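# Carry tube rack through self-closing door to desk

## Task

Move the tube rack from the counter, through the door that swings shut on its own, and set it on the desk. It must finish standing upright with each tube seated all the way down in a hole, and the door must be closed at the end. The rack or any tube touching the floor means failure. Either robot or both may be used. Afterward the grippers must release and the robots must back away. A robot that falls over or is left leaning means failure.

## Robot and tools

Robots: two identical Hello Robot Stretch 3 units, r1 and r2. Each has a two-wheel differential base (0.33 m long, 0.34 m wide, passive omni wheel at the rear) with no sideways motion, a mast with a lift, and a telescoping arm that reaches out of the robot's RIGHT side. Moving the gripper forward or back means driving the base. A turn on the spot pivots about the point midway between the drive wheels, 0.05 m behind the front edge. With the arm in and the wrist folded, the turning sweep has radius 0.28 m. An unfolded, level wrist reaches past that circle.

Frames: the base frame sits on the floor between the drive wheels, x forward, y left, z up. hand_pose is reported in it, at the point where closed fingertips meet. With all wrist joints at 0 that hand frame has x up, y back along the arm toward the mast, z toward the robot's rear. The odometry frame is the base frame where the scene began. base_odometry comes from wheel turns only, so slip shows as travel. Heading is positive leftward, -3.142 to 3.142. turned_by_wheels and turned_by_imu give turning since the previous result, left positive. base_tilt in degrees is positive when leaning forward or right, with a fixed bias of up to about 4 degrees per robot. Each robot reports in its own frames, so only images, lidar_m, wrist_depth_mm and head_depth_mm reveal where the robots are relative to each other.

execute_actions: argument actions is a list holding one action, or empty to just read state and images. An action is an object keyed "r1" and/or "r2". Each robot entry may contain:
- base: exactly one of translate_m (metres, -1 to 1, forward positive) or rotate_rad (radians, -3.2 to 3.2, counter-clockwise from above positive). Both are offsets from where the base last measured itself in the latest state report.
- joints: absolute targets by name. lift_m 0 to 1.1 (arm height on the mast); arm_m 0 to 0.52 (extension); wrist_yaw_rad -1.345 to 4.42 (0 along the arm, positive toward the robot's front, 3.0 folded over the base); wrist_pitch_rad -1.57 to 0.451 (0 level, negative tips fingers down); wrist_roll_rad -2.911 to 2.911 (0 fingers side by side, level); gripper_m -0.089 to 0.179 (bigger is wider; real fingertip gap is about 0.007 less when nearly shut, 0.025 less when fully open, zero under 0.007); head_pan_rad -3.953 to 1.73 (0 forward, positive left, -1.57 along the arm); head_tilt_rad -1.53 to 0.419 (negative looks down). Done tolerances: ±0.004 for lift, arm and gripper, ±0.02 for yaw, roll and head, ±0.05 for pitch.
- contact_limits: {"arm_m": effort percent 1 to 100}; the arm stops with contact_stop when its effort hits that level, and the cap persists until the next action. Too low stops instantly.
Optional cameras: a list of names (r1_head_camera, r1_nav_camera, r1_wrist_camera, r2_...; "all"); omitted or null gives all, [] gives none. Any bad key, name or out-of-range value rejects the whole call and nothing moves. Motions in one action start together. A robot, base or joint left out may still be driving toward an earlier target without the status showing it. A single action runs at most 15 s. If a result reports a stop, further motion calls in that same reply are skipped.

wait: seconds 0 to 10; nothing new is commanded, returns state and images. zoom_image: camera plus region [x0, y0, x1, y1] in pixels of that camera's latest full image, origin top-left, at most 504 by 504. finished_scene: pass the current scene number; it is final and reports success, so only call it once the goal holds steadily.

Results: base_status and joint_status tell how each commanded motion ended. done for the base only means the wheels turned the commanded amount. off_target means it rested short and may still push. After contact_stop, time_out or torque_fault the old target is dropped; an arm or lift that hit something goes slack until next commanded (a loaded slack lift can sag, or keep pressing). on_its_own covers uncommanded parts; its "held at" is the target, not the position. motor_effort is percent of max, positive toward larger joint values, bracket = peak in the last action; readings are biased and noisy. Positive wheel effort pushes forward. lidar_m: 12 ranges in metres from the base origin, 30 degree sectors, first straight ahead then counter-clockwise (4th left, 7th behind, 10th right), plane 0.17 m high, 0.15 to 12 m, "-" for nothing; misses glass and thin legs, sees the other robot, own body blocks parts of sectors 5, 6, 9, 10. wrist_depth_mm (45 to 1000) and head_depth_mm (280 to 4000, image sideways) are 7x7 grids of median depth, read from top left.

Speed: the base goes up to 0.30 m/s and 1.9 rad/s only with lift_m under 0.30, arm_m under 0.03 and wrist_yaw_rad above 2.54; otherwise 0.10 m/s and 0.63 rad/s.

Gripping: command gripper_m below the object's width to hold; to let go, open to at least 0.02 past where the fingers met it. Readings and done do not prove a grasp. Over-squeezing triggers a force reduction, so heavy items may slide.

Cautions: fold or unfold the wrist only with lift_m 0.32 to 0.95, wrist_pitch_rad -0.4 and roll near 0; once folded the lift may go down to 0.25. With yaw below -0.4 keep pitch at -0.5 or lower. Arm pushes on something rigid with the gripper above about 0.45 m can tip the robot; repeat pushes and raised limits worsen this. Driving while holding or hooking a fixed object, or snagging furniture (especially reversing), can tip it; back out in small steps, free the gripper, and lower lift to about 0.2 if still leaning. Wrist, head and base have no contact stop; long hard pushing shuts a wrist servo off for 10 s. Robots pressing against each other fails the run, so stop before bases touch; objects touching robots are fine. The robots do not synchronize, and equal drive commands can differ by up to 2.5 cm per metre, which strains a shared load. Loose objects may occasionally be nudged. Avoid drops, slams and hard hits, and keep motion time short.

Each tool is called after "Call:" as name(argument=value, ...), one argument or row to a line, values as JSON.

## Session

Call:
execute_actions(
  actions=[],
)

Scene clock: 0.00 s.
r1.base_odometry: x=+0.000 y=+0.000 heading=+0.000 (m, m, rad; r1's odometry frame)
r1.turned_by_wheels: +0.000 (rad since the last result)
r1.turned_by_imu: +0.000 (rad since the last result)
r1.base_tilt: forward=-1.2 right=+1.0 (deg)
r1.lidar_m: 1.35 2.40 2.41 2.88 3.62 3.01 1.92 1.62 1.62 1.28 1.13 1.13
r1.head_depth_mm: 1170 1173 1172 1172 1181 1168 1181 / 1287 1285 1294 1289 1293 1298 1290 / 1434 1429 1435 1442 1441 1445 1439 / 1585 1620 1616 1633 1617 1635 1631 / 1663 1858 1871 1861 1876 1868 1885 / 1652 2130 2187 2147 2196 2214 2110 / 1641 2384 2444 2403 2378 2334 2277
r1.base_status: not commanded
r1.joint_positions: lift_m=+0.535 arm_m=-0.001 wrist_yaw_rad=+2.799 wrist_pitch_rad=-0.537 wrist_roll_rad=-0.013 gripper_m=+0.037 head_pan_rad=-0.001 head_tilt_rad=+0.013
r1.joint_status: not commanded
r1.motor_effort: left_wheel=-1 right_wheel=-2 lift_m=+42 arm_m=+1 wrist_yaw_rad=+0 wrist_pitch_rad=+8 wrist_roll_rad=+0 gripper_m=+0 head_pan_rad=+0 head_tilt_rad=+2 (%)
r1.hand_pose: x=+0.0487 y=+0.0517 z=+0.5218 quat_wxyz=(+0.301, +0.699, +0.070, +0.644) (m; r1's base frame)
r1.wrist_depth_mm: - - - - - - - / - - - - - - - / - - - - - - - / - - - - - - - / 860 873 896 886 896 892 890 / 745 - - 765 788 763 760 / 659 653 660 660 674 668 671
r2.base_odometry: x=+0.000 y=+0.000 heading=+0.000 (m, m, rad; r2's odometry frame)
r2.turned_by_wheels: +0.000 (rad since the last result)
r2.turned_by_imu: +0.000 (rad since the last result)
r2.base_tilt: forward=+0.1 right=+1.0 (deg)
r2.lidar_m: 2.10 2.17 2.93 1.74 2.80 2.01 1.93 1.99 1.88 1.34 1.86 1.88
r2.head_depth_mm: 1873 1964 1981 2010 2021 2034 1969 / 1898 1973 1983 2000 2025 2048 1953 / 1910 1967 1988 2014 2036 2058 1937 / 1948 1967 2001 2020 2043 2071 1930 / 1946 1980 2013 2029 2046 2069 1910 / 1973 1991 2016 2047 2052 2079 1906 / 1982 2084 2099 2127 2137 2164 1891
r2.base_status: not commanded
r2.joint_positions: lift_m=+0.576 arm_m=+0.003 wrist_yaw_rad=+3.081 wrist_pitch_rad=-0.506 wrist_roll_rad=+0.011 gripper_m=+0.037 head_pan_rad=-0.015 head_tilt_rad=-0.012
r2.joint_status: not commanded
r2.motor_effort: left_wheel=+0 right_wheel=+0 lift_m=+23 arm_m=+0 wrist_yaw_rad=+1 wrist_pitch_rad=+6 wrist_roll_rad=+0 gripper_m=+0 head_pan_rad=+1 head_tilt_rad=+3 (%)
r2.hand_pose: x=-0.0083 y=+0.0644 z=+0.5697 quat_wxyz=(+0.199, +0.693, +0.155, +0.675) (m; r2's base frame)
r2.wrist_depth_mm: - - - - - - - / - - - - - - - / - - - - - - - / - - - - - - - / 913 887 887 850 867 863 843 / 768 755 769 754 706 773 714 / 683 672 660 641 647 637 645
pictures: r1_head_camera (sideways: a quarter turn clockwise sets it upright), r1_nav_camera (sideways: a quarter turn counterclockwise sets it upright), r1_wrist_camera, r2_head_camera (sideways: a quarter turn clockwise sets it upright), r2_nav_camera (sideways: a quarter turn counterclockwise sets it upright), r2_wrist_camera
Images, in order (width x height): r1_head_camera 896x504, r1_nav_camera 672x504, r1_wrist_camera 644x364, r2_head_camera 896x504, r2_nav_camera 672x504, r2_wrist_camera 644x364.

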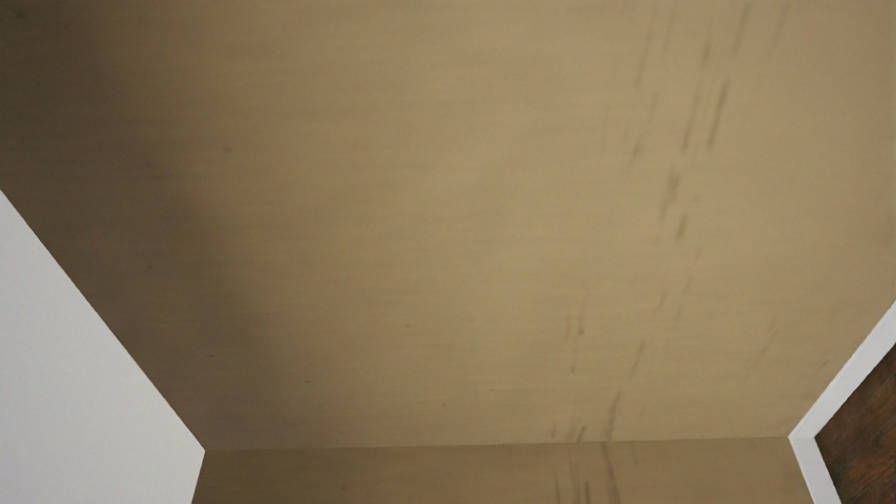

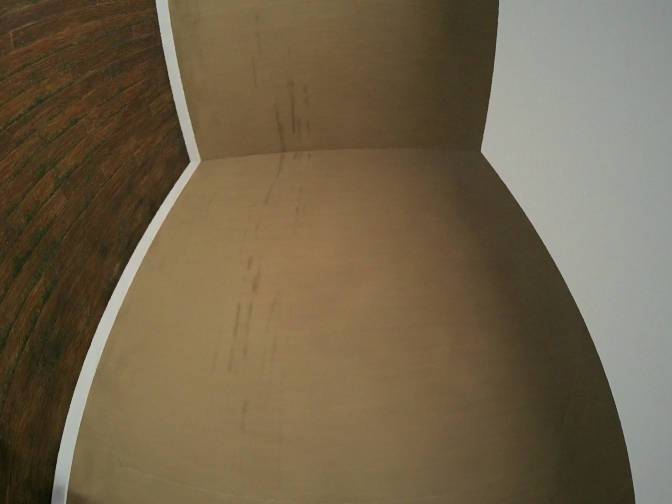

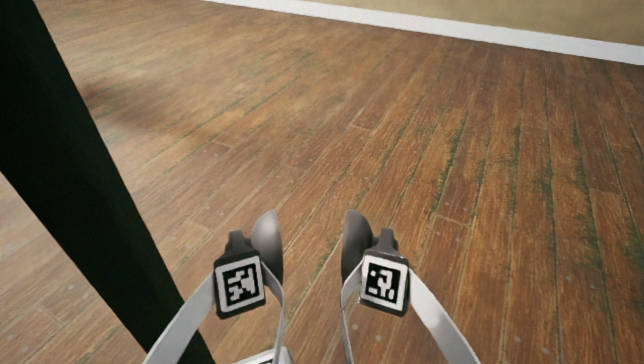

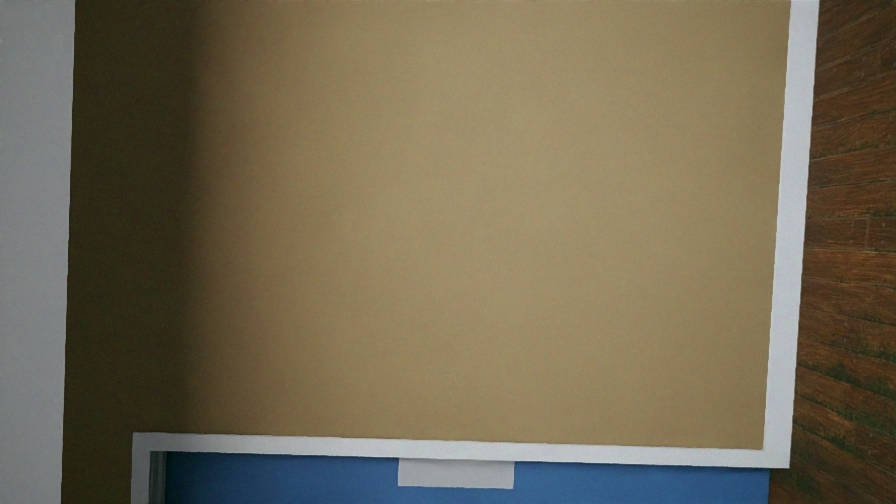

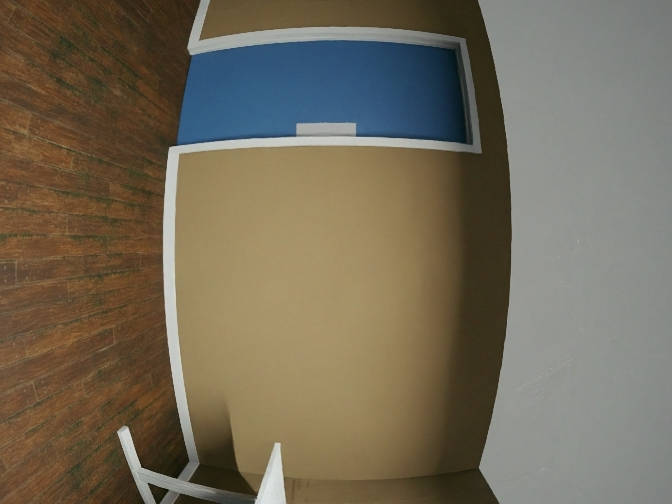

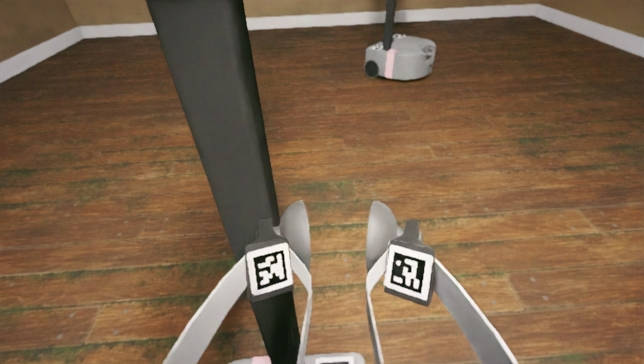

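Call:
execute_actions(
  actions=[
    {"r1":{"base":{"rotate_rad":-2.9},"joints":{"lift_m":0.27,"wrist_yaw_rad":3.0,"wrist_pitch_rad":-0.4,"head_tilt_rad":-0.4}},"r2":{"joints":{"head_pan_rad":-1.1,"head_tilt_rad":-0.4}}},
  ],
  cameras=["r1_nav_camera","r1_head_camera","r2_head_camera","r2_nav_camera"],
)

Scene clock: 12.43 s.
r1.base_odometry: x=+0.000 y=+0.000 heading=-2.900 (m, m, rad; r1's odometry frame)
r1.turned_by_wheels: -2.900 (rad since the last result)
r1.turned_by_imu: -2.913 (rad since the last result)
r1.base_tilt: forward=-1.1 right=+1.0 (deg)
r1.lidar_m: 1.74 1.61 1.54 1.16 1.14 1.18 1.68 2.40 2.52 1.77 3.20 2.21
r1.head_depth_mm: 1822 1982 2148 2359 2286 1714 1353 / 1718 1851 1992 2173 2235 1698 1359 / 1658 1771 1908 2050 2204 1723 1363 / 1621 1723 1860 1995 2086 1743 1363 / 1536 1630 1742 1861 1986 1729 1369 / 1464 1553 1645 1766 1858 1746 1385 / 1384 1468 1543 1631 1685 1741 1383
r1.base_status: done
r1.joint_positions: lift_m=+0.271 arm_m=-0.001 wrist_yaw_rad=+2.998 wrist_pitch_rad=-0.423 wrist_roll_rad=-0.013 gripper_m=+0.037 head_pan_rad=-0.001 head_tilt_rad=-0.395
r1.joint_status: all done
r1.motor_effort: left_wheel=+1(8) right_wheel=-4(7) lift_m=+17(34) arm_m=+0(0) wrist_yaw_rad=+2(5) wrist_pitch_rad=+13(13) wrist_roll_rad=+0(0) gripper_m=+0(0) head_pan_rad=-1(0) head_tilt_rad=-1(18) (%)
r1.hand_pose: x=+0.0108 y=+0.0774 z=+0.2824 quat_wxyz=(+0.197, +0.696, +0.100, +0.684) (m; r1's base frame)
r1.wrist_depth_mm: 856 - - - - - - / 934 - - - - - - / 912 - 977 996 994 983 - / 738 735 742 750 755 754 751 / 594 598 - 600 603 607 604 / 500 508 - - 516 505 501 / - - - - 429 433 432
r2.base_odometry: x=+0.000 y=+0.000 heading=+0.000 (m, m, rad; r2's odometry frame)
r2.turned_by_wheels: +0.000 (rad since the last result)
r2.turned_by_imu: +0.000 (rad since the last result)
r2.base_tilt: forward=+0.0 right=+1.0 (deg)
r2.lidar_m: 2.10 2.17 2.94 1.87 2.80 2.01 1.93 1.99 1.88 1.35 1.86 1.88
r2.head_depth_mm: 1468 1566 1552 1785 1916 1545 1320 / 1546 1652 1528 1921 2017 1624 1317 / 1625 1754 1508 2050 2105 1618 1312 / 1729 1858 1495 2183 2094 1613 1308 / 1842 1991 1663 2362 2098 1605 1301 / 1947 2124 1816 2466 2036 1595 1296 / 2091 2302 2417 2615 2091 1592 1296
r2.base_status: not commanded
r2.joint_positions: lift_m=+0.576 arm_m=+0.003 wrist_yaw_rad=+3.081 wrist_pitch_rad=-0.506 wrist_roll_rad=+0.011 gripper_m=+0.037 head_pan_rad=-1.093 head_tilt_rad=-0.395
r2.joint_status: all done
r2.motor_effort: left_wheel=+0(0) right_wheel=+0(0) lift_m=+23(23) arm_m=+0(0) wrist_yaw_rad=+0(0) wrist_pitch_rad=+6(7) wrist_roll_rad=+0(0) gripper_m=-1(0) head_pan_rad=-3(30) head_tilt_rad=-2(28) (%)
r2.hand_pose: x=-0.0083 y=+0.0644 z=+0.5697 quat_wxyz=(+0.199, +0.693, +0.155, +0.675) (m; r2's base frame)
r2.wrist_depth_mm: - - - - - - - / - - - - - - - / - - - - - - - / - - - - - - - / 923 900 871 891 913 840 833 / 770 778 750 751 714 723 746 / 665 674 655 662 650 651 625
pictures: r1_head_camera (sideways: a quarter turn clockwise sets it upright), r1_nav_camera (sideways: a quarter turn counterclockwise sets it upright), r2_head_camera (sideways: a quarter turn clockwise sets it upright), r2_nav_camera (sideways: a quarter turn counterclockwise sets it upright)
Images, in order (width x height): r1_head_camera 896x504, r1_nav_camera 672x504, r2_head_camera 896x504, r2_nav_camera 672x504.

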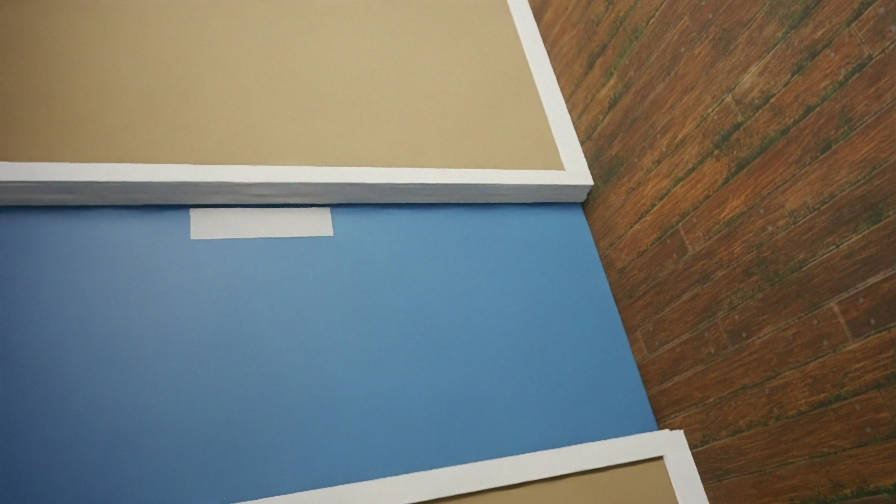

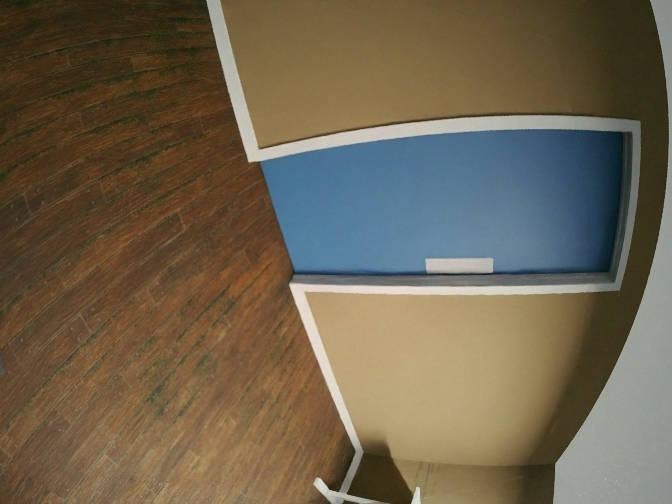

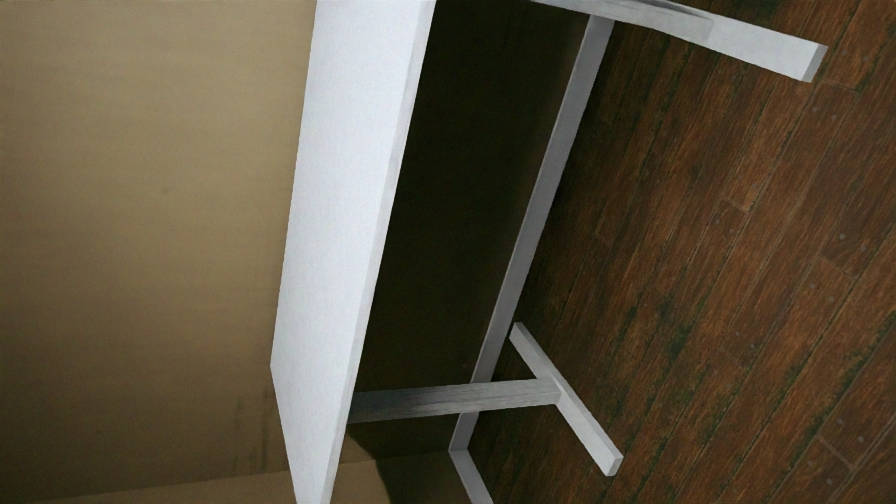

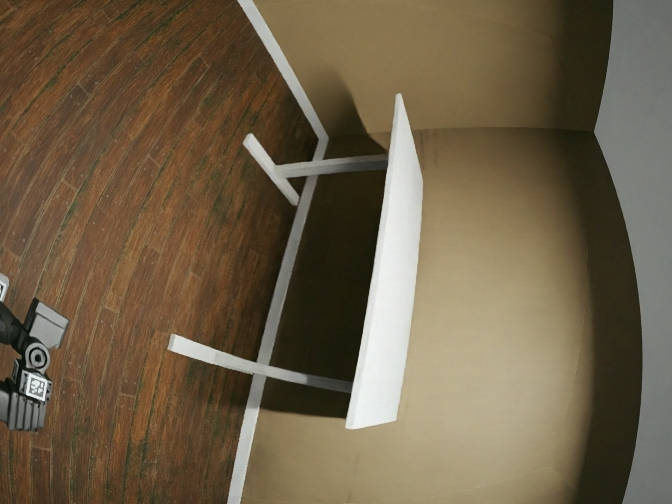

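Call:
execute_actions(
  actions=[
    {"r1":{"base":{"rotate_rad":-0.4}},"r2":{"joints":{"head_pan_rad":-2.9,"lift_m":0.27,"wrist_pitch_rad":-0.4}}},
  ],
  cameras=["r2_nav_camera"],
)

Call:
execute_actions(
  actions=[
    {"r1":{"base":{"translate_m":1}},"r2":{"joints":{"head_pan_rad":0.4}}},
  ],
  cameras=[],
)

Call:
execute_actions(
  actions=[
    {"r1":{"base":{"rotate_rad":0.92},"joints":{"head_tilt_rad":-0.8}}},
  ],
  cameras=["r1_nav_camera","r1_head_camera","r2_nav_camera"],
)

Scene clock: 27.33 s.
r1.base_odometry: x=+0.000 y=+0.000 heading=+2.983 (m, m, rad; r1's odometry frame)
r1.turned_by_wheels: -0.400 (rad since the last result)
r1.turned_by_imu: -0.400 (rad since the last result)
r1.base_tilt: forward=-1.1 right=+1.0 (deg)
r1.lidar_m: 1.97 1.62 1.62 1.39 1.14 1.13 1.25 1.95 2.40 2.65 1.77 3.27
r1.head_depth_mm: 3142 3334 3504 3446 2291 1703 1345 / 2914 3195 3477 3445 2287 1718 1359 / 2474 2698 2871 3012 2301 1705 1364 / 2180 2330 2486 2657 2345 1735 1372 / 1945 2043 2168 2298 2310 1733 1388 / 1746 1824 1913 2040 2150 1748 1390 / 1590 1696 1769 1880 2021 1751 1394
r1.base_status: done
r1.joint_positions: lift_m=+0.271 arm_m=-0.001 wrist_yaw_rad=+2.998 wrist_pitch_rad=-0.422 wrist_roll_rad=-0.013 gripper_m=+0.037 head_pan_rad=-0.001 head_tilt_rad=-0.395
r1.joint_status: not commanded
r1.motor_effort: left_wheel=+1(7) right_wheel=-3(8) lift_m=+16(16) arm_m=+0(0) wrist_yaw_rad=+3(2) wrist_pitch_rad=+12(13) wrist_roll_rad=+0(0) gripper_m=-1(0) head_pan_rad=+0(0) head_tilt_rad=-1(1) (%)
r1.hand_pose: x=+0.0108 y=+0.0775 z=+0.2825 quat_wxyz=(+0.197, +0.696, +0.100, +0.684) (m; r1's base frame)
r1.wrist_depth_mm: 921 - - - - - - / 967 - - - - - - / 957 - 987 984 999 - 996 / 733 751 751 743 755 763 746 / 594 599 - 606 601 599 605 / 491 511 - - 518 506 503 / - - - - 431 431 434
r2.base_odometry: x=+0.000 y=+0.000 heading=+0.000 (m, m, rad; r2's odometry frame)
r2.turned_by_wheels: +0.000 (rad since the last result)
r2.turned_by_imu: +0.000 (rad since the last result)
r2.base_tilt: forward=+0.0 right=+1.1 (deg)
r2.lidar_m: 2.10 2.17 2.93 1.87 2.80 2.02 1.93 1.99 1.88 1.34 1.86 1.88
r2.head_depth_mm: 1530 1631 1753 1910 2022 1627 1319 / 1571 1686 1825 1978 2064 1621 1315 / 1614 1738 1889 2063 2102 1619 1309 / 1672 1802 1960 2136 2101 1610 1304 / 1733 1876 2026 2233 2109 1605 1306 / 1780 1933 2108 2312 2079 1602 1300 / 1845 1995 2185 2426 2082 1600 1297
r2.base_status: not commanded
r2.joint_positions: lift_m=+0.271 arm_m=+0.003 wrist_yaw_rad=+3.081 wrist_pitch_rad=-0.420 wrist_roll_rad=+0.011 gripper_m=+0.037 head_pan_rad=-2.893 head_tilt_rad=-0.395
r2.joint_status: all done
r2.motor_effort: left_wheel=+0(0) right_wheel=-1(0) lift_m=+12(19) arm_m=+0(0) wrist_yaw_rad=+0(0) wrist_pitch_rad=+9(7) wrist_roll_rad=+0(0) gripper_m=+0(1) head_pan_rad=-3(32) head_tilt_rad=-2(2) (%)
r2.hand_pose: x=-0.0076 y=+0.0761 z=+0.2828 quat_wxyz=(+0.169, +0.699, +0.125, +0.683) (m; r2's base frame)
r2.wrist_depth_mm: - - - - - - - / - - - - - - - / 939 916 - 893 855 848 836 / 714 687 702 681 670 648 660 / 574 560 547 546 562 544 536 / 476 489 - - - 455 446 / 415 - - - 396 394 386
pictures: r2_nav_camera (sideways: a quarter turn counterclockwise sets it upright)
Images, in order (width x height): r2_nav_camera 672x504.

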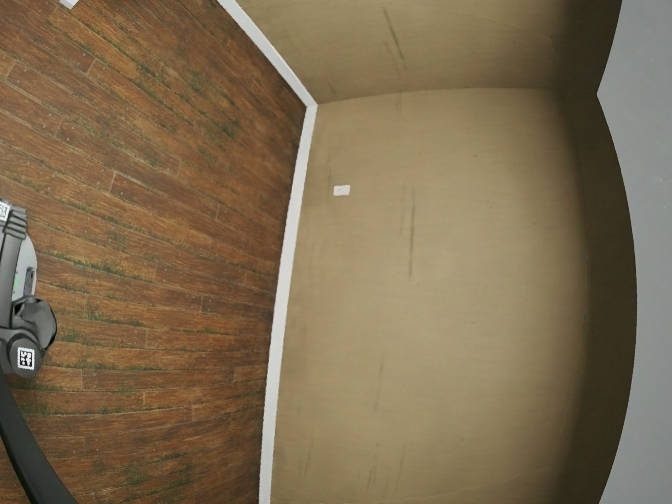

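Scene clock: 32.27 s.
r1.base_odometry: x=-0.988 y=+0.157 heading=+2.984 (m, m, rad; r1's odometry frame)
r1.turned_by_wheels: +0.000 (rad since the last result)
r1.turned_by_imu: +0.004 (rad since the last result)
r1.base_tilt: forward=-1.1 right=+1.1 (deg)
r1.lidar_m: 1.21 1.03 1.07 1.12 1.71 1.89 2.09 3.05 3.04 1.48 2.61 2.38
r1.head_depth_mm: 2078 2272 2560 2817 2251 1706 1343 / 1746 1889 2050 2290 2230 1722 1368 / 1491 1595 1725 1872 1996 1719 1372 / 1297 1392 1496 1590 1706 1701 1372 / 1168 1223 1295 1382 1469 1551 1374 / 1052 1101 1150 1224 1292 1364 1360 / 951 999 1043 1098 1142 1214 1272
r1.base_status: done
r1.joint_positions: lift_m=+0.271 arm_m=-0.001 wrist_yaw_rad=+2.999 wrist_pitch_rad=-0.422 wrist_roll_rad=-0.013 gripper_m=+0.037 head_pan_rad=-0.001 head_tilt_rad=-0.396
r1.joint_status: not commanded
r1.motor_effort: left_wheel=+0(9) right_wheel=-3(5) lift_m=+17(16) arm_m=+0(0) wrist_yaw_rad=+1(2) wrist_pitch_rad=+12(12) wrist_roll_rad=+0(0) gripper_m=-1(0) head_pan_rad=+0(0) head_tilt_rad=-2(2) (%)
r1.hand_pose: x=+0.0107 y=+0.0776 z=+0.2826 quat_wxyz=(+0.197, +0.696, +0.100, +0.684) (m; r1's base frame)
r1.wrist_depth_mm: - - - - - 914 824 / - - - - - - 877 / 960 - 971 989 996 990 910 / 743 739 748 753 746 754 754 / 591 596 - 602 595 601 607 / 496 521 - - 518 503 504 / - - - - 432 431 435
r2.base_odometry: x=+0.000 y=+0.000 heading=+0.000 (m, m, rad; r2's odometry frame)
r2.turned_by_wheels: +0.000 (rad since the last result)
r2.turned_by_imu: +0.000 (rad since the last result)
r2.base_tilt: forward=+0.0 right=+1.0 (deg)
r2.lidar_m: 2.11 1.52 1.52 2.97 2.80 2.02 1.93 2.00 1.88 1.35 1.86 1.88
r2.head_depth_mm: 1685 1801 1922 2072 2108 1629 1321 / 1749 1872 2009 2189 2117 1628 1316 / 1888 1997 2127 2321 2109 1610 1315 / 1985 2150 2330 2551 2088 1606 1308 / 2090 2267 2480 2673 2086 1612 1302 / 2157 2335 2559 2729 2000 1607 1303 / 2209 2357 2628 2636 1676 1580 1300
r2.base_status: not commanded
r2.joint_positions: lift_m=+0.271 arm_m=+0.003 wrist_yaw_rad=+3.081 wrist_pitch_rad=-0.420 wrist_roll_rad=+0.011 gripper_m=+0.037 head_pan_rad=+0.393 head_tilt_rad=-0.395
r2.joint_status: all done
r2.motor_effort: left_wheel=+0(0) right_wheel=-1(0) lift_m=+12(12) arm_m=-1(0) wrist_yaw_rad=+0(0) wrist_pitch_rad=+9(9) wrist_roll_rad=+0(0) gripper_m=+1(1) head_pan_rad=+2(33) head_tilt_rad=-2(2) (%)
r2.hand_pose: x=-0.0076 y=+0.0761 z=+0.2828 quat_wxyz=(+0.169, +0.699, +0.125, +0.683) (m; r2's base frame)
r2.wrist_depth_mm: - - - - - - - / - - - - - - - / 915 911 - 883 860 860 843 / 711 705 690 678 674 655 664 / 567 561 546 553 569 534 538 / 482 484 - - - 457 455 / 423 - - - 397 394 392
pictures: none
No camera images: the call's "cameras" was empty. Leave "cameras" out to get every camera's image.

Scene clock: 34.03 s.
r1.base_odometry: x=-0.988 y=+0.157 heading=-2.380 (m, m, rad; r1's odometry frame)
r1.turned_by_wheels: +0.920 (rad since the last result)
r1.turned_by_imu: +0.924 (rad since the last result)
r1.base_tilt: forward=-1.2 right=+0.9 (deg)
r1.lidar_m: 1.06 1.12 1.46 1.89 1.99 2.81 3.04 1.49 2.61 2.41 1.35 1.03
r1.head_depth_mm: 861 964 1088 1280 1454 1269 1113 / 874 999 1163 1368 1473 1293 1112 / 879 1006 1168 1400 1514 1279 1121 / 885 1001 1175 1398 1518 1285 1118 / 879 1005 1178 1402 1520 1291 1116 / 881 1007 1177 1419 1532 1293 1125 / 883 1012 1182 1379 1488 1303 1123
r1.base_status: done
r1.joint_positions: lift_m=+0.271 arm_m=-0.001 wrist_yaw_rad=+2.999 wrist_pitch_rad=-0.422 wrist_roll_rad=-0.013 gripper_m=+0.037 head_pan_rad=-0.001 head_tilt_rad=-0.790
r1.joint_status: all done
r1.motor_effort: left_wheel=-3(8) right_wheel=+1(6) lift_m=+16(16) arm_m=+0(0) wrist_yaw_rad=+3(1) wrist_pitch_rad=+12(12) wrist_roll_rad=+0(0) gripper_m=+0(1) head_pan_rad=+0(0) head_tilt_rad=-3(20) (%)
r1.hand_pose: x=+0.0107 y=+0.0776 z=+0.2826 quat_wxyz=(+0.197, +0.696, +0.100, +0.684) (m; r1's base frame)
r1.wrist_depth_mm: - - - - - - - / - - - - - - - / 971 - 978 985 - 1000 956 / 736 734 741 740 748 747 743 / 588 595 - 600 601 604 611 / 497 513 - - 515 509 503 / - - - - 435 431 431
r2.base_odometry: x=+0.000 y=+0.000 heading=+0.000 (m, m, rad; r2's odometry frame)
r2.turned_by_wheels: +0.000 (rad since the last result)
r2.turned_by_imu: +0.000 (rad since the last result)
r2.base_tilt: forward=+0.0 right=+0.9 (deg)
r2.lidar_m: 2.11 1.52 1.52 2.98 2.80 2.01 1.93 1.98 1.88 1.34 1.86 1.88
r2.head_depth_mm: 1677 1803 1921 2075 2116 1625 1312 / 1754 1876 2021 2179 2129 1618 1310 / 1875 2011 2159 2313 2098 1615 1304 / 1998 2158 2327 2551 2094 1613 1309 / 2092 2262 2457 2671 2086 1595 1301 / 2162 2331 2547 2724 1691 1580 1299 / 2197 2376 2694 2822 1679 1542 1298
r2.base_status: not commanded
r2.joint_positions: lift_m=+0.271 arm_m=+0.003 wrist_yaw_rad=+3.081 wrist_pitch_rad=-0.420 wrist_roll_rad=+0.011 gripper_m=+0.037 head_pan_rad=+0.393 head_tilt_rad=-0.395
r2.joint_status: not commanded
r2.motor_effort: left_wheel=+0(0) right_wheel=-1(1) lift_m=+12(12) arm_m=+0(1) wrist_yaw_rad=+1(0) wrist_pitch_rad=+9(9) wrist_roll_rad=+0(0) gripper_m=+0(0) head_pan_rad=+2(2) head_tilt_rad=-2(2) (%)
r2.hand_pose: x=-0.0076 y=+0.0761 z=+0.2828 quat_wxyz=(+0.169, +0.699, +0.125, +0.683) (m; r2's base frame)
r2.wrist_depth_mm: - - - - - - - / - - - - - - - / 938 963 - 897 878 861 862 / 731 689 683 674 663 662 671 / 559 567 546 545 569 547 534 / 475 484 - - - 453 449 / 423 - - - 394 390 390
pictures: r1_head_camera (sideways: a quarter turn clockwise sets it upright), r1_nav_camera (sideways: a quarter turn counterclockwise sets it upright), r2_nav_camera (sideways: a quarter turn counterclockwise sets it upright)
Images, in order (width x height): r1_head_camera 896x504, r1_nav_camera 672x504, r2_nav_camera 672x504.

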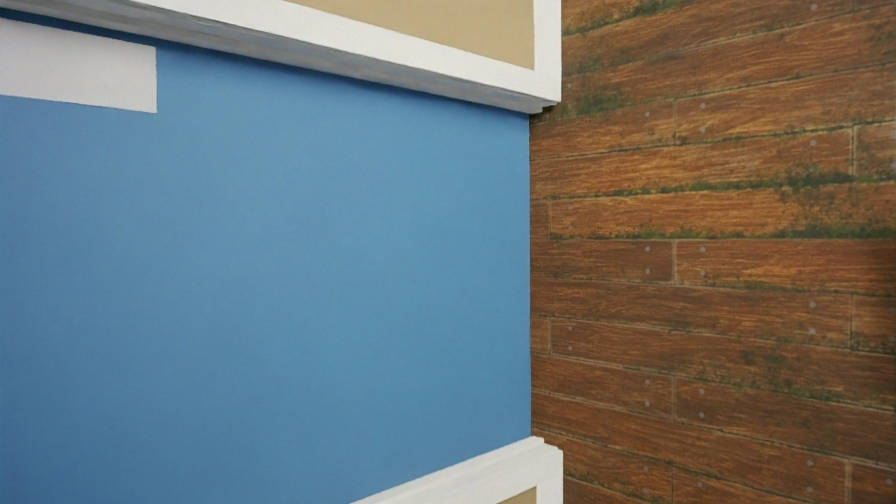

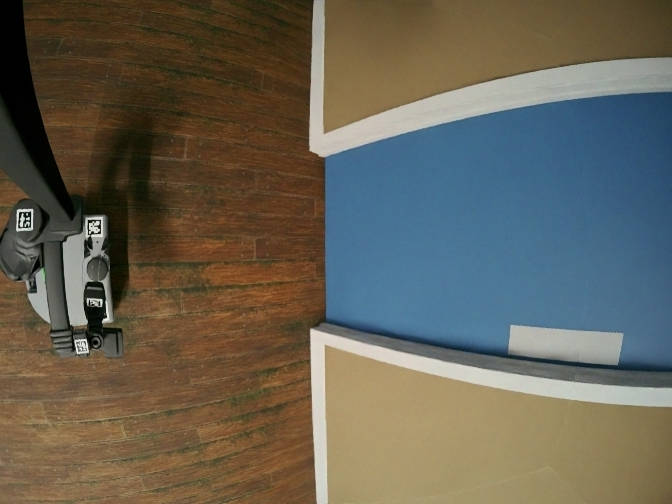

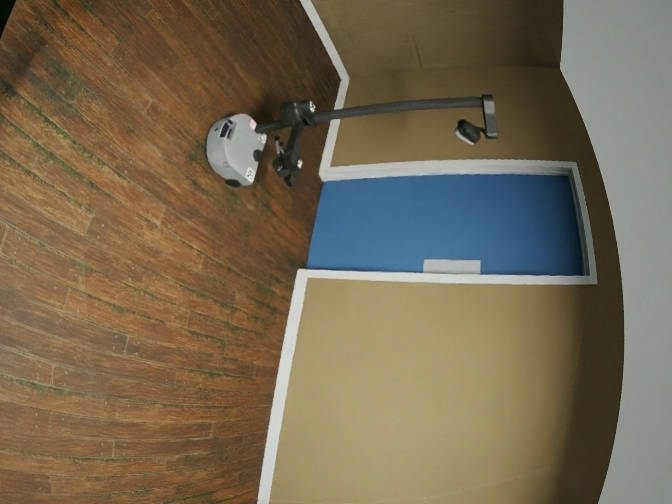

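Call:
execute_actions(
  actions=[
    {"r1":{"base":{"translate_m":0.96}},"r2":{"base":{"rotate_rad":0.8},"joints":{"head_pan_rad":0,"head_tilt_rad":-0.7}}},
  ],
  cameras=[],
)

Call:
execute_actions(
  actions=[
    {"r1":{"joints":{"lift_m":0.32}},"r2":{"base":{"translate_m":0.45}}},
  ],
  cameras=[],
)

Call:
execute_actions(
  actions=[
    {"r1":{"base":{"translate_m":0.55}},"r2":{"base":{"translate_m":1}}},
  ],
  cameras=["r1_nav_camera","r2_nav_camera"],
)

Scene clock: 50.53 s.
r1.base_odometry: x=-1.682 y=-0.505 heading=-2.380 (m, m, rad; r1's odometry frame)
r1.turned_by_wheels: +0.000 (rad since the last result)
r1.turned_by_imu: +0.004 (rad since the last result)
r1.base_tilt: forward=-1.2 right=+1.0 (deg)
r1.lidar_m: - 0.15 0.16 0.50 1.95 2.75 3.99 2.31 2.54 0.36 0.15 -
r1.head_depth_mm: - - - - - - - / - - - - - - - / - - - - - - - / - - - - - - - / - - - - - - - / - - - - - - - / - - - - - - -
r1.base_status: done
r1.joint_positions: lift_m=+0.271 arm_m=-0.001 wrist_yaw_rad=+2.999 wrist_pitch_rad=-0.422 wrist_roll_rad=-0.013 gripper_m=+0.037 head_pan_rad=-0.001 head_tilt_rad=-0.791
r1.joint_status: not commanded
r1.motor_effort: left_wheel=-3(7) right_wheel=+1(5) lift_m=+17(16) arm_m=+0(0) wrist_yaw_rad=+0(0) wrist_pitch_rad=+12(12) wrist_roll_rad=+0(0) gripper_m=+0(0) head_pan_rad=+0(0) head_tilt_rad=-3(3) (%)
r1.hand_pose: x=+0.0107 y=+0.0776 z=+0.2826 quat_wxyz=(+0.197, +0.696, +0.100, +0.684) (m; r1's base frame)
r1.wrist_depth_mm: - - - 514 279 166 118 / - - - 559 286 169 120 / 952 - - 609 292 172 121 / 742 731 739 682 301 174 122 / 592 605 - 596 283 177 123 / 496 516 - - 260 180 125 / - - - - 365 181 126
r2.base_odometry: x=+0.000 y=+0.000 heading=+0.800 (m, m, rad; r2's odometry frame)
r2.turned_by_wheels: +0.800 (rad since the last result)
r2.turned_by_imu: +0.809 (rad since the last result)
r2.base_tilt: forward=+0.0 right=+1.0 (deg)
r2.lidar_m: 2.34 2.98 2.98 2.24 1.93 1.93 2.10 1.81 1.34 1.87 2.11 2.11
r2.head_depth_mm: 2049 2163 2229 1898 1549 1310 1130 / 2219 2447 2365 1911 1546 1304 1131 / 2393 2688 2439 1891 1550 1301 1131 / 2671 2969 2457 1893 1544 1298 1133 / 2930 3176 2449 1896 1548 1305 1132 / 2774 3033 2466 1905 1547 1305 1126 / 2587 2837 2460 1887 1542 1303 1129
r2.base_status: done
r2.joint_positions: lift_m=+0.271 arm_m=+0.003 wrist_yaw_rad=+3.081 wrist_pitch_rad=-0.419 wrist_roll_rad=+0.011 gripper_m=+0.037 head_pan_rad=+0.007 head_tilt_rad=-0.692
r2.joint_status: all done
r2.motor_effort: left_wheel=-3(10) right_wheel=+3(13) lift_m=+12(12) arm_m=-1(1) wrist_yaw_rad=+0(0) wrist_pitch_rad=+9(9) wrist_roll_rad=+0(0) gripper_m=+0(1) head_pan_rad=-2(22) head_tilt_rad=-4(26) (%)
r2.hand_pose: x=-0.0076 y=+0.0761 z=+0.2829 quat_wxyz=(+0.169, +0.699, +0.125, +0.683) (m; r2's base frame)
r2.wrist_depth_mm: - - - - - - - / - - - - - - - / 942 922 - 894 863 861 823 / 717 717 709 680 668 665 665 / 568 566 542 552 566 526 527 / 477 489 - - - 453 452 / 425 - - - 393 391 387
pictures: none
No camera images: the call's "cameras" was empty. Leave "cameras" out to get every camera's image.

Scene clock: 53.77 s.
r1.base_odometry: x=-1.682 y=-0.505 heading=-2.380 (m, m, rad; r1's odometry frame)
r1.turned_by_wheels: +0.000 (rad since the last result)
r1.turned_by_imu: +0.001 (rad since the last result)
r1.base_tilt: forward=-1.1 right=+1.0 (deg)
r1.lidar_m: - 0.15 0.16 0.50 1.95 2.75 4.00 1.89 2.54 0.36 0.15 -
r1.head_depth_mm: - - - - - - - / - - - - - - - / - - - - - - - / - - - - - - - / - - - - - - - / - - - - - - - / - - - - - - -
r1.base_status: not commanded
r1.joint_positions: lift_m=+0.319 arm_m=-0.001 wrist_yaw_rad=+2.999 wrist_pitch_rad=-0.421 wrist_roll_rad=-0.013 gripper_m=+0.037 head_pan_rad=-0.001 head_tilt_rad=-0.791
r1.joint_status: all done
r1.motor_effort: left_wheel=-3(4) right_wheel=+2(1) lift_m=+64(69) arm_m=+0(0) wrist_yaw_rad=+2(2) wrist_pitch_rad=+12(12) wrist_roll_rad=+0(0) gripper_m=+0(0) head_pan_rad=+0(0) head_tilt_rad=-3(3) (%)
r1.hand_pose: x=+0.0107 y=+0.0776 z=+0.3311 quat_wxyz=(+0.197, +0.696, +0.100, +0.684) (m; r1's base frame)
r1.wrist_depth_mm: - - - 518 280 166 118 / - - - 557 286 168 120 / - - - 607 291 171 121 / 827 834 825 678 302 174 122 / 667 662 - 665 282 176 123 / 557 561 - 565 259 179 124 / 480 494 - - 369 182 126
r2.base_odometry: x=+0.314 y=+0.323 heading=+0.800 (m, m, rad; r2's odometry frame)
r2.turned_by_wheels: +0.000 (rad since the last result)
r2.turned_by_imu: +0.002 (rad since the last result)
r2.base_tilt: forward=+0.0 right=+1.0 (deg)
r2.lidar_m: 1.91 2.67 2.66 2.61 2.25 2.25 2.46 1.67 2.12 1.93 1.79 1.78
r2.head_depth_mm: 1763 1879 1996 1852 1552 1303 1127 / 1856 2072 2272 1895 1558 1309 1127 / 2028 2284 2379 1897 1541 1303 1130 / 2281 2572 2460 1899 1544 1302 1126 / 2549 2919 2460 1897 1541 1305 1127 / 2476 2746 2449 1893 1551 1304 1129 / 2315 2552 2458 1888 1547 1305 1129
r2.base_status: done
r2.joint_positions: lift_m=+0.271 arm_m=+0.003 wrist_yaw_rad=+3.081 wrist_pitch_rad=-0.419 wrist_roll_rad=+0.011 gripper_m=+0.037 head_pan_rad=+0.007 head_tilt_rad=-0.692
r2.joint_status: not commanded
r2.motor_effort: left_wheel=-3(8) right_wheel=+4(13) lift_m=+12(12) arm_m=-1(1) wrist_yaw_rad=+0(0) wrist_pitch_rad=+8(9) wrist_roll_rad=+0(0) gripper_m=+1(0) head_pan_rad=-4(4) head_tilt_rad=-4(3) (%)
r2.hand_pose: x=-0.0076 y=+0.0762 z=+0.2830 quat_wxyz=(+0.169, +0.699, +0.125, +0.683) (m; r2's base frame)
r2.wrist_depth_mm: - - - - - - - / - - - - - - - / 938 922 - 886 880 874 872 / 720 702 682 677 677 653 651 / 571 568 548 549 558 541 530 / 476 489 - - - 459 453 / 428 - - - 394 392 390
pictures: none
No camera images: the call's "cameras" was empty. Leave "cameras" out to get every camera's image.

Scene clock: 60.27 s.
r1.base_odometry: x=-2.080 y=-0.885 heading=-2.379 (m, m, rad; r1's odometry frame)
r1.turned_by_wheels: +0.001 (rad since the last result)
r1.turned_by_imu: -0.086 (rad since the last result)
r1.base_tilt: forward=-1.3 right=+1.0 (deg)
r1.lidar_m: - - 0.15 0.19 1.93 2.55 1.06 4.15 2.54 0.27 0.15 -
r1.head_depth_mm: - - - - - - - / - - - - - - - / - - - - - - - / - - - - - - - / - - - - - - - / - - - - - - - / - - - - - - -
r1.base_status: translate_m off_target (by the wheels' count: +0.5497 of +0.5500)
r1.joint_positions: lift_m=+0.320 arm_m=-0.001 wrist_yaw_rad=+3.000 wrist_pitch_rad=-0.419 wrist_roll_rad=-0.012 gripper_m=+0.037 head_pan_rad=+0.012 head_tilt_rad=-0.815
r1.joint_status: not commanded
r1.on_its_own: left_wheel is at rest, and its effort (+46) is outside its rest range (-18 to +18)
r1.motor_effort: left_wheel=+46(74) right_wheel=+3(44) lift_m=+51(64) arm_m=+0(0) wrist_yaw_rad=-2(6) wrist_pitch_rad=+10(12) wrist_roll_rad=-1(0) gripper_m=-1(0) head_pan_rad=-9(8) head_tilt_rad=+5(5) (%)
r1.hand_pose: x=+0.0104 y=+0.0780 z=+0.3321 quat_wxyz=(+0.195, +0.696, +0.099, +0.684) (m; r1's base frame)
r1.wrist_depth_mm: - - 534 291 132 85 63 / - - - 316 137 87 64 / - - 978 343 142 89 65 / 843 828 785 376 147 91 66 / 673 669 - 542 143 94 67 / 554 565 - 503 133 96 68 / 478 497 - - 184 98 70
r2.base_odometry: x=+1.011 y=+1.040 heading=+0.800 (m, m, rad; r2's odometry frame)
r2.turned_by_wheels: +0.000 (rad since the last result)
r2.turned_by_imu: +0.004 (rad since the last result)
r2.base_tilt: forward=+0.0 right=+1.0 (deg)
r2.lidar_m: 1.23 1.96 1.96 2.27 2.96 2.96 3.30 2.54 2.17 1.25 1.10 1.04
r2.head_depth_mm: 1005 1110 1261 1450 1534 1302 1131 / 1109 1225 1362 1552 1545 1300 1126 / 1220 1367 1549 1744 1550 1306 1126 / 1365 1549 1776 1899 1544 1302 1126 / 1541 1790 2111 1896 1547 1308 1127 / 1773 1998 2258 1893 1545 1300 1121 / 1704 1872 2091 1888 1545 1303 1130
r2.base_status: done
r2.joint_positions: lift_m=+0.271 arm_m=+0.003 wrist_yaw_rad=+3.081 wrist_pitch_rad=-0.419 wrist_roll_rad=+0.011 gripper_m=+0.037 head_pan_rad=+0.007 head_tilt_rad=-0.692
r2.joint_status: not commanded
r2.motor_effort: left_wheel=-3(8) right_wheel=+3(11) lift_m=+12(13) arm_m=-1(1) wrist_yaw_rad=+0(0) wrist_pitch_rad=+8(8) wrist_roll_rad=+0(0) gripper_m=+0(0) head_pan_rad=-3(3) head_tilt_rad=-3(3) (%)
r2.hand_pose: x=-0.0076 y=+0.0762 z=+0.2830 quat_wxyz=(+0.169, +0.699, +0.125, +0.683) (m; r2's base frame)
r2.wrist_depth_mm: - - - - - - - / - - - - - - - / 950 914 - 888 872 850 850 / 706 683 684 687 659 657 649 / 557 565 552 550 553 539 542 / 480 496 - - - 454 448 / 425 - - - 396 390 389
pictures: r1_nav_camera (sideways: a quarter turn counterclockwise sets it upright), r2_nav_camera (sideways: a quarter turn counterclockwise sets it upright)
Images, in order (width x height): r1_nav_camera 672x504, r2_nav_camera 672x504.

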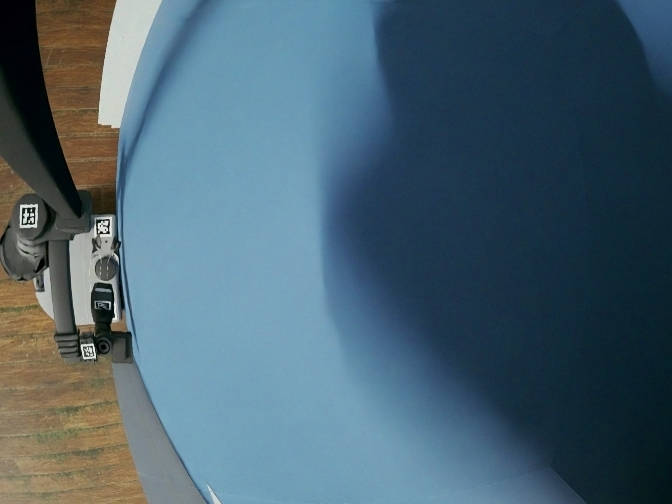

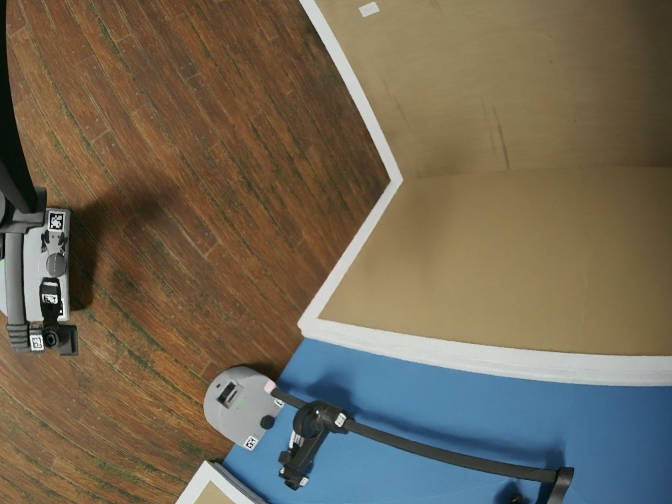

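Call:
execute_actions(
  actions=[
    {"r1":{"base":{"translate_m":-0.33},"joints":{"lift_m":0.28}},"r2":{"base":{"translate_m":-0.35}}},
  ],
  cameras=[],
)

Call:
execute_actions(
  actions=[
    {"r1":{"base":{"rotate_rad":-1.9},"joints":{"head_pan_rad":-3.14,"head_tilt_rad":-1.1}},"r2":{"base":{"rotate_rad":-0.65}}},
  ],
  cameras=[],
)

Call:
execute_actions(
  actions=[
    {"r1":{"base":{"translate_m":0.19}}},
  ],
  cameras=[],
)

Call:
execute_actions(
  actions=[
    {"r1":{"base":{"rotate_rad":-1.15},"joints":{"lift_m":0.32}}},
  ],
  cameras=["r1_nav_camera","r2_head_camera"],
)

Scene clock: 75.60 s.
r1.base_odometry: x=-1.841 y=-0.657 heading=-2.379 (m, m, rad; r1's odometry frame)
r1.turned_by_wheels: +0.000 (rad since the last result)
r1.turned_by_imu: +0.000 (rad since the last result)
r1.base_tilt: forward=-1.0 right=+1.0 (deg)
r1.lidar_m: 0.39 0.40 0.52 1.01 1.91 2.52 3.72 1.03 2.96 1.45 0.47 0.41
r1.head_depth_mm: 298 342 403 487 615 836 1045 / 296 340 399 482 609 822 1084 / 297 338 395 477 600 805 1079 / 295 336 392 471 592 796 1074 / 295 332 388 466 583 778 1082 / 294 331 385 461 576 770 1079 / 292 327 381 457 568 753 1063
r1.base_status: done
r1.joint_positions: lift_m=+0.281 arm_m=-0.001 wrist_yaw_rad=+3.000 wrist_pitch_rad=-0.419 wrist_roll_rad=-0.012 gripper_m=+0.037 head_pan_rad=+0.006 head_tilt_rad=-0.802
r1.joint_status: all done
r1.motor_effort: left_wheel=-1(37) right_wheel=-1(4) lift_m=+16(46) arm_m=+1(1) wrist_yaw_rad=+0(0) wrist_pitch_rad=+10(10) wrist_roll_rad=+0(0) gripper_m=+0(0) head_pan_rad=-4(7) head_tilt_rad=+1(5) (%)
r1.hand_pose: x=+0.0104 y=+0.0780 z=+0.2933 quat_wxyz=(+0.195, +0.696, +0.099, +0.684) (m; r1's base frame)
r1.wrist_depth_mm: - - - - 605 508 375 / - - - - 641 523 380 / - - - - 704 536 389 / 755 753 766 767 734 547 396 / 616 609 - 611 620 563 403 / 511 509 - 534 528 515 408 / 450 - - - 440 442 418
r2.base_odometry: x=+0.767 y=+0.789 heading=+0.799 (m, m, rad; r2's odometry frame)
r2.turned_by_wheels: +0.000 (rad since the last result)
r2.turned_by_imu: -0.001 (rad since the last result)
r2.base_tilt: forward=+0.0 right=+1.0 (deg)
r2.lidar_m: 1.57 2.21 2.21 2.55 2.72 2.71 2.99 2.22 2.17 1.54 1.31 1.04
r2.head_depth_mm: 1259 1412 1559 1131 1354 1248 1128 / 1371 1514 1691 1826 1399 1292 1129 / 1509 1688 1909 1897 1544 1305 1130 / 1692 1919 2181 1890 1540 1302 1130 / 1922 2195 2347 1897 1544 1300 1127 / 2056 2287 2404 1894 1541 1303 1128 / 1921 2111 2302 1900 1544 1307 1131
r2.base_status: done
r2.joint_positions: lift_m=+0.271 arm_m=+0.003 wrist_yaw_rad=+3.081 wrist_pitch_rad=-0.419 wrist_roll_rad=+0.011 gripper_m=+0.037 head_pan_rad=+0.007 head_tilt_rad=-0.693
r2.joint_status: not commanded
r2.motor_effort: left_wheel=-3(12) right_wheel=+3(8) lift_m=+12(12) arm_m=-1(1) wrist_yaw_rad=+1(0) wrist_pitch_rad=+9(9) wrist_roll_rad=+0(0) gripper_m=+0(0) head_pan_rad=-3(1) head_tilt_rad=-4(4) (%)
r2.hand_pose: x=-0.0076 y=+0.0762 z=+0.2830 quat_wxyz=(+0.169, +0.699, +0.125, +0.683) (m; r2's base frame)
r2.wrist_depth_mm: - - - - - - - / - - - - - - - / 920 947 - 874 864 862 845 / 690 708 683 682 683 655 652 / 570 569 544 558 563 537 532 / 473 491 - - - 449 449 / 420 - - - 398 396 393
pictures: none
No camera images: the call's "cameras" was empty. Leave "cameras" out to get every camera's image.

Scene clock: 77.93 s.
r1.base_odometry: x=-1.841 y=-0.657 heading=+2.005 (m, m, rad; r1's odometry frame)
r1.turned_by_wheels: -1.900 (rad since the last result)
r1.turned_by_imu: -1.906 (rad since the last result)
r1.base_tilt: forward=-1.1 right=+1.0 (deg)
r1.lidar_m: 2.48 0.75 0.47 0.39 0.39 0.42 0.60 1.86 2.04 3.19 1.04 3.59
r1.head_depth_mm: 526 586 662 756 879 1039 1073 / 550 670 795 965 1174 - 1066 / 588 689 876 1166 1319 - 1050 / 769 944 1220 1408 1298 - 1058 / 1074 1457 1614 1447 1304 1228 1049 / 1677 1897 1648 1456 1304 1206 1089 / 1678 1860 1640 1472 1300 1182 1085
r1.base_status: done
r1.joint_positions: lift_m=+0.281 arm_m=-0.001 wrist_yaw_rad=+3.000 wrist_pitch_rad=-0.419 wrist_roll_rad=-0.012 gripper_m=+0.037 head_pan_rad=-3.133 head_tilt_rad=-1.087
r1.joint_status: all done
r1.motor_effort: left_wheel=+1(8) right_wheel=-2(6) lift_m=+17(16) arm_m=+0(0) wrist_yaw_rad=+0(1) wrist_pitch_rad=+10(10) wrist_roll_rad=+0(0) gripper_m=-1(0) head_pan_rad=-3(54) head_tilt_rad=-4(18) (%)
r1.hand_pose: x=+0.0104 y=+0.0780 z=+0.2933 quat_wxyz=(+0.195, +0.696, +0.099, +0.684) (m; r1's base frame)
r1.wrist_depth_mm: 309 - 392 455 479 528 690 / 332 - 428 492 510 603 794 / 355 - 468 546 568 698 909 / 378 411 512 601 630 739 781 / 406 451 - 608 618 619 625 / 439 491 - 533 529 519 522 / 449 - - - 442 446 446
r2.base_odometry: x=+0.767 y=+0.789 heading=+0.150 (m, m, rad; r2's odometry frame)
r2.turned_by_wheels: -0.650 (rad since the last result)
r2.turned_by_imu: -0.657 (rad since the last result)
r2.base_tilt: forward=+0.0 right=+1.0 (deg)
r2.lidar_m: 1.04 1.53 2.19 2.21 2.40 2.74 2.72 2.94 2.21 2.18 1.67 1.34
r2.head_depth_mm: 1037 1169 1337 1558 1546 1301 1126 / 1118 1241 1408 1604 1549 1307 1127 / 1156 1302 1504 1727 1544 1308 1129 / 1183 1339 1528 1734 1550 1304 1125 / 1157 1321 1350 1480 1454 1309 1132 / 1238 1409 1618 1771 1500 1303 1129 / 1276 1419 1621 1823 1549 1304 1127
r2.base_status: done
r2.joint_positions: lift_m=+0.271 arm_m=+0.003 wrist_yaw_rad=+3.081 wrist_pitch_rad=-0.419 wrist_roll_rad=+0.011 gripper_m=+0.037 head_pan_rad=+0.007 head_tilt_rad=-0.693
r2.joint_status: not commanded
r2.motor_effort: left_wheel=+3(10) right_wheel=-4(9) lift_m=+12(13) arm_m=-1(0) wrist_yaw_rad=+0(0) wrist_pitch_rad=+9(9) wrist_roll_rad=+0(0) gripper_m=+0(0) head_pan_rad=-3(3) head_tilt_rad=-3(4) (%)
r2.hand_pose: x=-0.0076 y=+0.0762 z=+0.2830 quat_wxyz=(+0.169, +0.699, +0.125, +0.683) (m; r2's base frame)
r2.wrist_depth_mm: - - - - - - - / - - - - - - - / 950 928 - 883 875 882 854 / 704 711 689 677 679 665 653 / 582 551 553 552 571 544 526 / 478 486 - - - 458 458 / 420 - - - 394 389 391
pictures: none
No camera images: the call's "cameras" was empty. Leave "cameras" out to get every camera's image.

Scene clock: 80.37 s.
r1.base_odometry: x=-1.921 y=-0.484 heading=+2.005 (m, m, rad; r1's odometry frame)
r1.turned_by_wheels: +0.000 (rad since the last result)
r1.turned_by_imu: +0.001 (rad since the last result)
r1.base_tilt: forward=-1.2 right=+1.0 (deg)
r1.lidar_m: 2.29 0.92 0.46 0.41 0.45 0.50 0.78 2.04 2.24 3.51 0.92 3.41
r1.head_depth_mm: 624 695 779 892 1039 1155 1069 / 721 839 972 1146 1280 - 1061 / 749 893 1133 1402 1319 - 1051 / 950 1168 1486 1435 1302 - 1049 / 1325 1761 1641 1454 1311 1225 1046 / 1875 1905 1644 1439 1308 1196 1085 / 1828 1919 1663 1455 1309 1178 1078
r1.base_status: done
r1.joint_positions: lift_m=+0.281 arm_m=-0.001 wrist_yaw_rad=+3.000 wrist_pitch_rad=-0.419 wrist_roll_rad=-0.012 gripper_m=+0.037 head_pan_rad=-3.133 head_tilt_rad=-1.087
r1.joint_status: not commanded
r1.motor_effort: left_wheel=+0(9) right_wheel=-3(6) lift_m=+16(17) arm_m=+0(0) wrist_yaw_rad=+0(0) wrist_pitch_rad=+10(10) wrist_roll_rad=-1(1) gripper_m=+0(1) head_pan_rad=-5(4) head_tilt_rad=-4(4) (%)
r1.hand_pose: x=+0.0104 y=+0.0780 z=+0.2933 quat_wxyz=(+0.195, +0.696, +0.099, +0.684) (m; r1's base frame)
r1.wrist_depth_mm: 358 - 454 441 517 636 821 / 384 - 497 480 574 728 984 / 408 - 539 536 651 823 980 / 440 479 603 592 702 779 776 / 472 523 - 618 621 618 631 / 491 511 - 531 537 515 514 / 449 - - - 446 447 445
r2.base_odometry: x=+0.767 y=+0.789 heading=+0.150 (m, m, rad; r2's odometry frame)
r2.turned_by_wheels: +0.000 (rad since the last result)
r2.turned_by_imu: +0.000 (rad since the last result)
r2.base_tilt: forward=+0.0 right=+1.0 (deg)
r2.lidar_m: 0.93 1.53 2.18 2.21 2.40 2.73 2.71 2.95 2.22 2.17 1.67 1.34
r2.head_depth_mm: 1034 1169 1335 1559 1545 1301 1131 / 1117 1246 1414 1610 1547 1305 1126 / 1129 1285 1484 1730 1501 1306 1131 / 1170 1322 1461 1282 1378 1301 1132 / 1209 1379 1581 1730 1432 1304 1128 / 1238 1413 1641 1843 1542 1305 1128 / 1266 1421 1625 1810 1553 1302 1130
r2.base_status: not commanded
r2.joint_positions: lift_m=+0.271 arm_m=+0.003 wrist_yaw_rad=+3.081 wrist_pitch_rad=-0.419 wrist_roll_rad=+0.011 gripper_m=+0.037 head_pan_rad=+0.007 head_tilt_rad=-0.693
r2.joint_status: not commanded
r2.motor_effort: left_wheel=+2(2) right_wheel=-4(4) lift_m=+13(12) arm_m=-1(0) wrist_yaw_rad=+0(1) wrist_pitch_rad=+8(8) wrist_roll_rad=+0(0) gripper_m=+0(0) head_pan_rad=-2(2) head_tilt_rad=-4(4) (%)
r2.hand_pose: x=-0.0076 y=+0.0762 z=+0.2830 quat_wxyz=(+0.169, +0.699, +0.125, +0.683) (m; r2's base frame)
r2.wrist_depth_mm: - - - - - - - / - - - - - - - / 928 921 - 893 895 866 829 / 711 701 707 687 675 652 654 / 560 557 547 550 565 543 540 / 476 490 - - - 452 449 / 422 - - - 393 392 398
pictures: none
No camera images: the call's "cameras" was empty. Leave "cameras" out to get every camera's image.

Scene clock: 82.80 s.
r1.base_odometry: x=-1.921 y=-0.484 heading=+0.855 (m, m, rad; r1's odometry frame)
r1.turned_by_wheels: -1.150 (rad since the last result)
r1.turned_by_imu: -1.156 (rad since the last result)
r1.base_tilt: forward=-1.1 right=+1.0 (deg)
r1.lidar_m: 0.92 3.67 2.78 1.19 0.50 0.41 0.45 0.48 0.69 1.88 2.15 3.07
r1.head_depth_mm: 404 481 561 680 1077 1206 1068 / 406 493 626 809 1063 - 1058 / 410 497 633 859 1250 - 1050 / 411 500 634 868 1264 - 1050 / 412 502 637 879 1262 1225 1053 / 415 504 643 886 1263 1201 1101 / 416 507 647 893 1266 1183 1084
r1.base_status: done
r1.joint_positions: lift_m=+0.319 arm_m=-0.001 wrist_yaw_rad=+3.000 wrist_pitch_rad=-0.419 wrist_roll_rad=-0.012 gripper_m=+0.037 head_pan_rad=-3.134 head_tilt_rad=-1.087
r1.joint_status: all done
r1.motor_effort: left_wheel=+1(5) right_wheel=-3(7) lift_m=+64(69) arm_m=+0(0) wrist_yaw_rad=+0(0) wrist_pitch_rad=+10(10) wrist_roll_rad=+0(1) gripper_m=-1(0) head_pan_rad=-4(4) head_tilt_rad=-4(4) (%)
r1.hand_pose: x=+0.0104 y=+0.0780 z=+0.3317 quat_wxyz=(+0.195, +0.696, +0.099, +0.684) (m; r1's base frame)
r1.wrist_depth_mm: 504 - - - - - - / 511 - - - - - - / 516 - - - - - - / 512 665 835 838 849 842 854 / 499 638 - 680 682 669 689 / 484 560 - 561 588 560 564 / 460 492 - - 486 487 488
r2.base_odometry: x=+0.767 y=+0.789 heading=+0.150 (m, m, rad; r2's odometry frame)
r2.turned_by_wheels: +0.000 (rad since the last result)
r2.turned_by_imu: +0.000 (rad since the last result)
r2.base_tilt: forward=+0.0 right=+1.0 (deg)
r2.lidar_m: 0.92 1.53 2.19 2.21 2.40 2.75 2.71 2.95 2.22 2.17 1.68 1.34
r2.head_depth_mm: 1041 1173 1331 1565 1551 1306 1126 / 1079 1175 1386 1610 1555 1308 1130 / 1157 1307 1422 1318 1434 1309 1129 / 1186 1339 1526 1519 1437 1304 1127 / 1212 1376 1581 1777 1508 1304 1129 / 1234 1406 1637 1845 1541 1303 1127 / 1266 1424 1620 1822 1549 1300 1128
r2.base_status: not commanded
r2.joint_positions: lift_m=+0.271 arm_m=+0.003 wrist_yaw_rad=+3.081 wrist_pitch_rad=-0.419 wrist_roll_rad=+0.011 gripper_m=+0.037 head_pan_rad=+0.007 head_tilt_rad=-0.693
r2.joint_status: not commanded
r2.motor_effort: left_wheel=+3(2) right_wheel=-4(4) lift_m=+12(12) arm_m=-1(1) wrist_yaw_rad=+0(0) wrist_pitch_rad=+8(9) wrist_roll_rad=+0(0) gripper_m=+0(0) head_pan_rad=-3(3) head_tilt_rad=-3(3) (%)
r2.hand_pose: x=-0.0076 y=+0.0762 z=+0.2830 quat_wxyz=(+0.169, +0.699, +0.125, +0.683) (m; r2's base frame)
r2.wrist_depth_mm: - - - - - - - / - - - - - - - / 920 919 - 895 881 873 831 / 719 702 686 676 658 659 653 / 566 568 550 552 560 541 532 / 476 487 - - - 460 449 / 421 - - - 394 396 395
pictures: r1_nav_camera (sideways: a quarter turn counterclockwise sets it upright), r2_head_camera (sideways: a quarter turn clockwise sets it upright)
Images, in order (width x height): r1_nav_camera 672x504, r2_head_camera 896x504.

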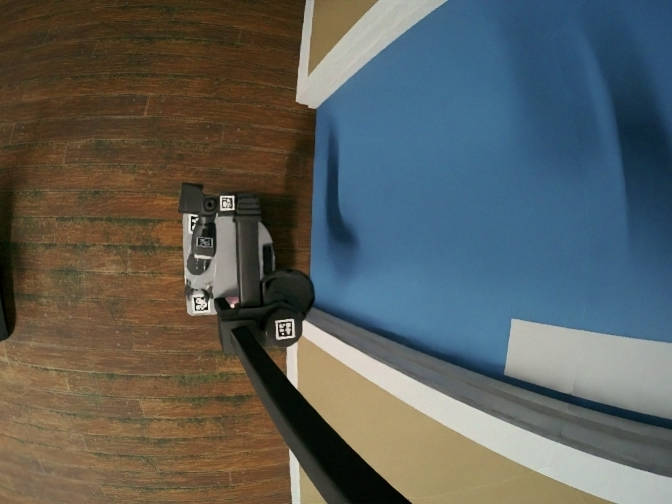

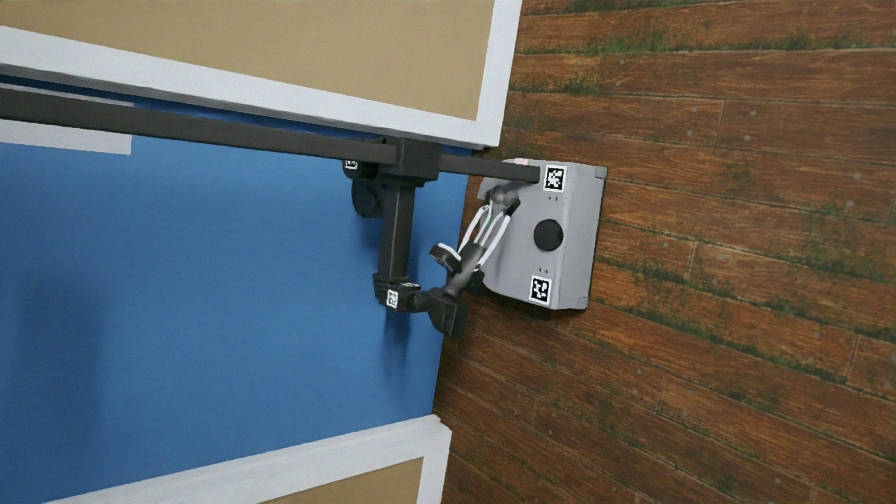

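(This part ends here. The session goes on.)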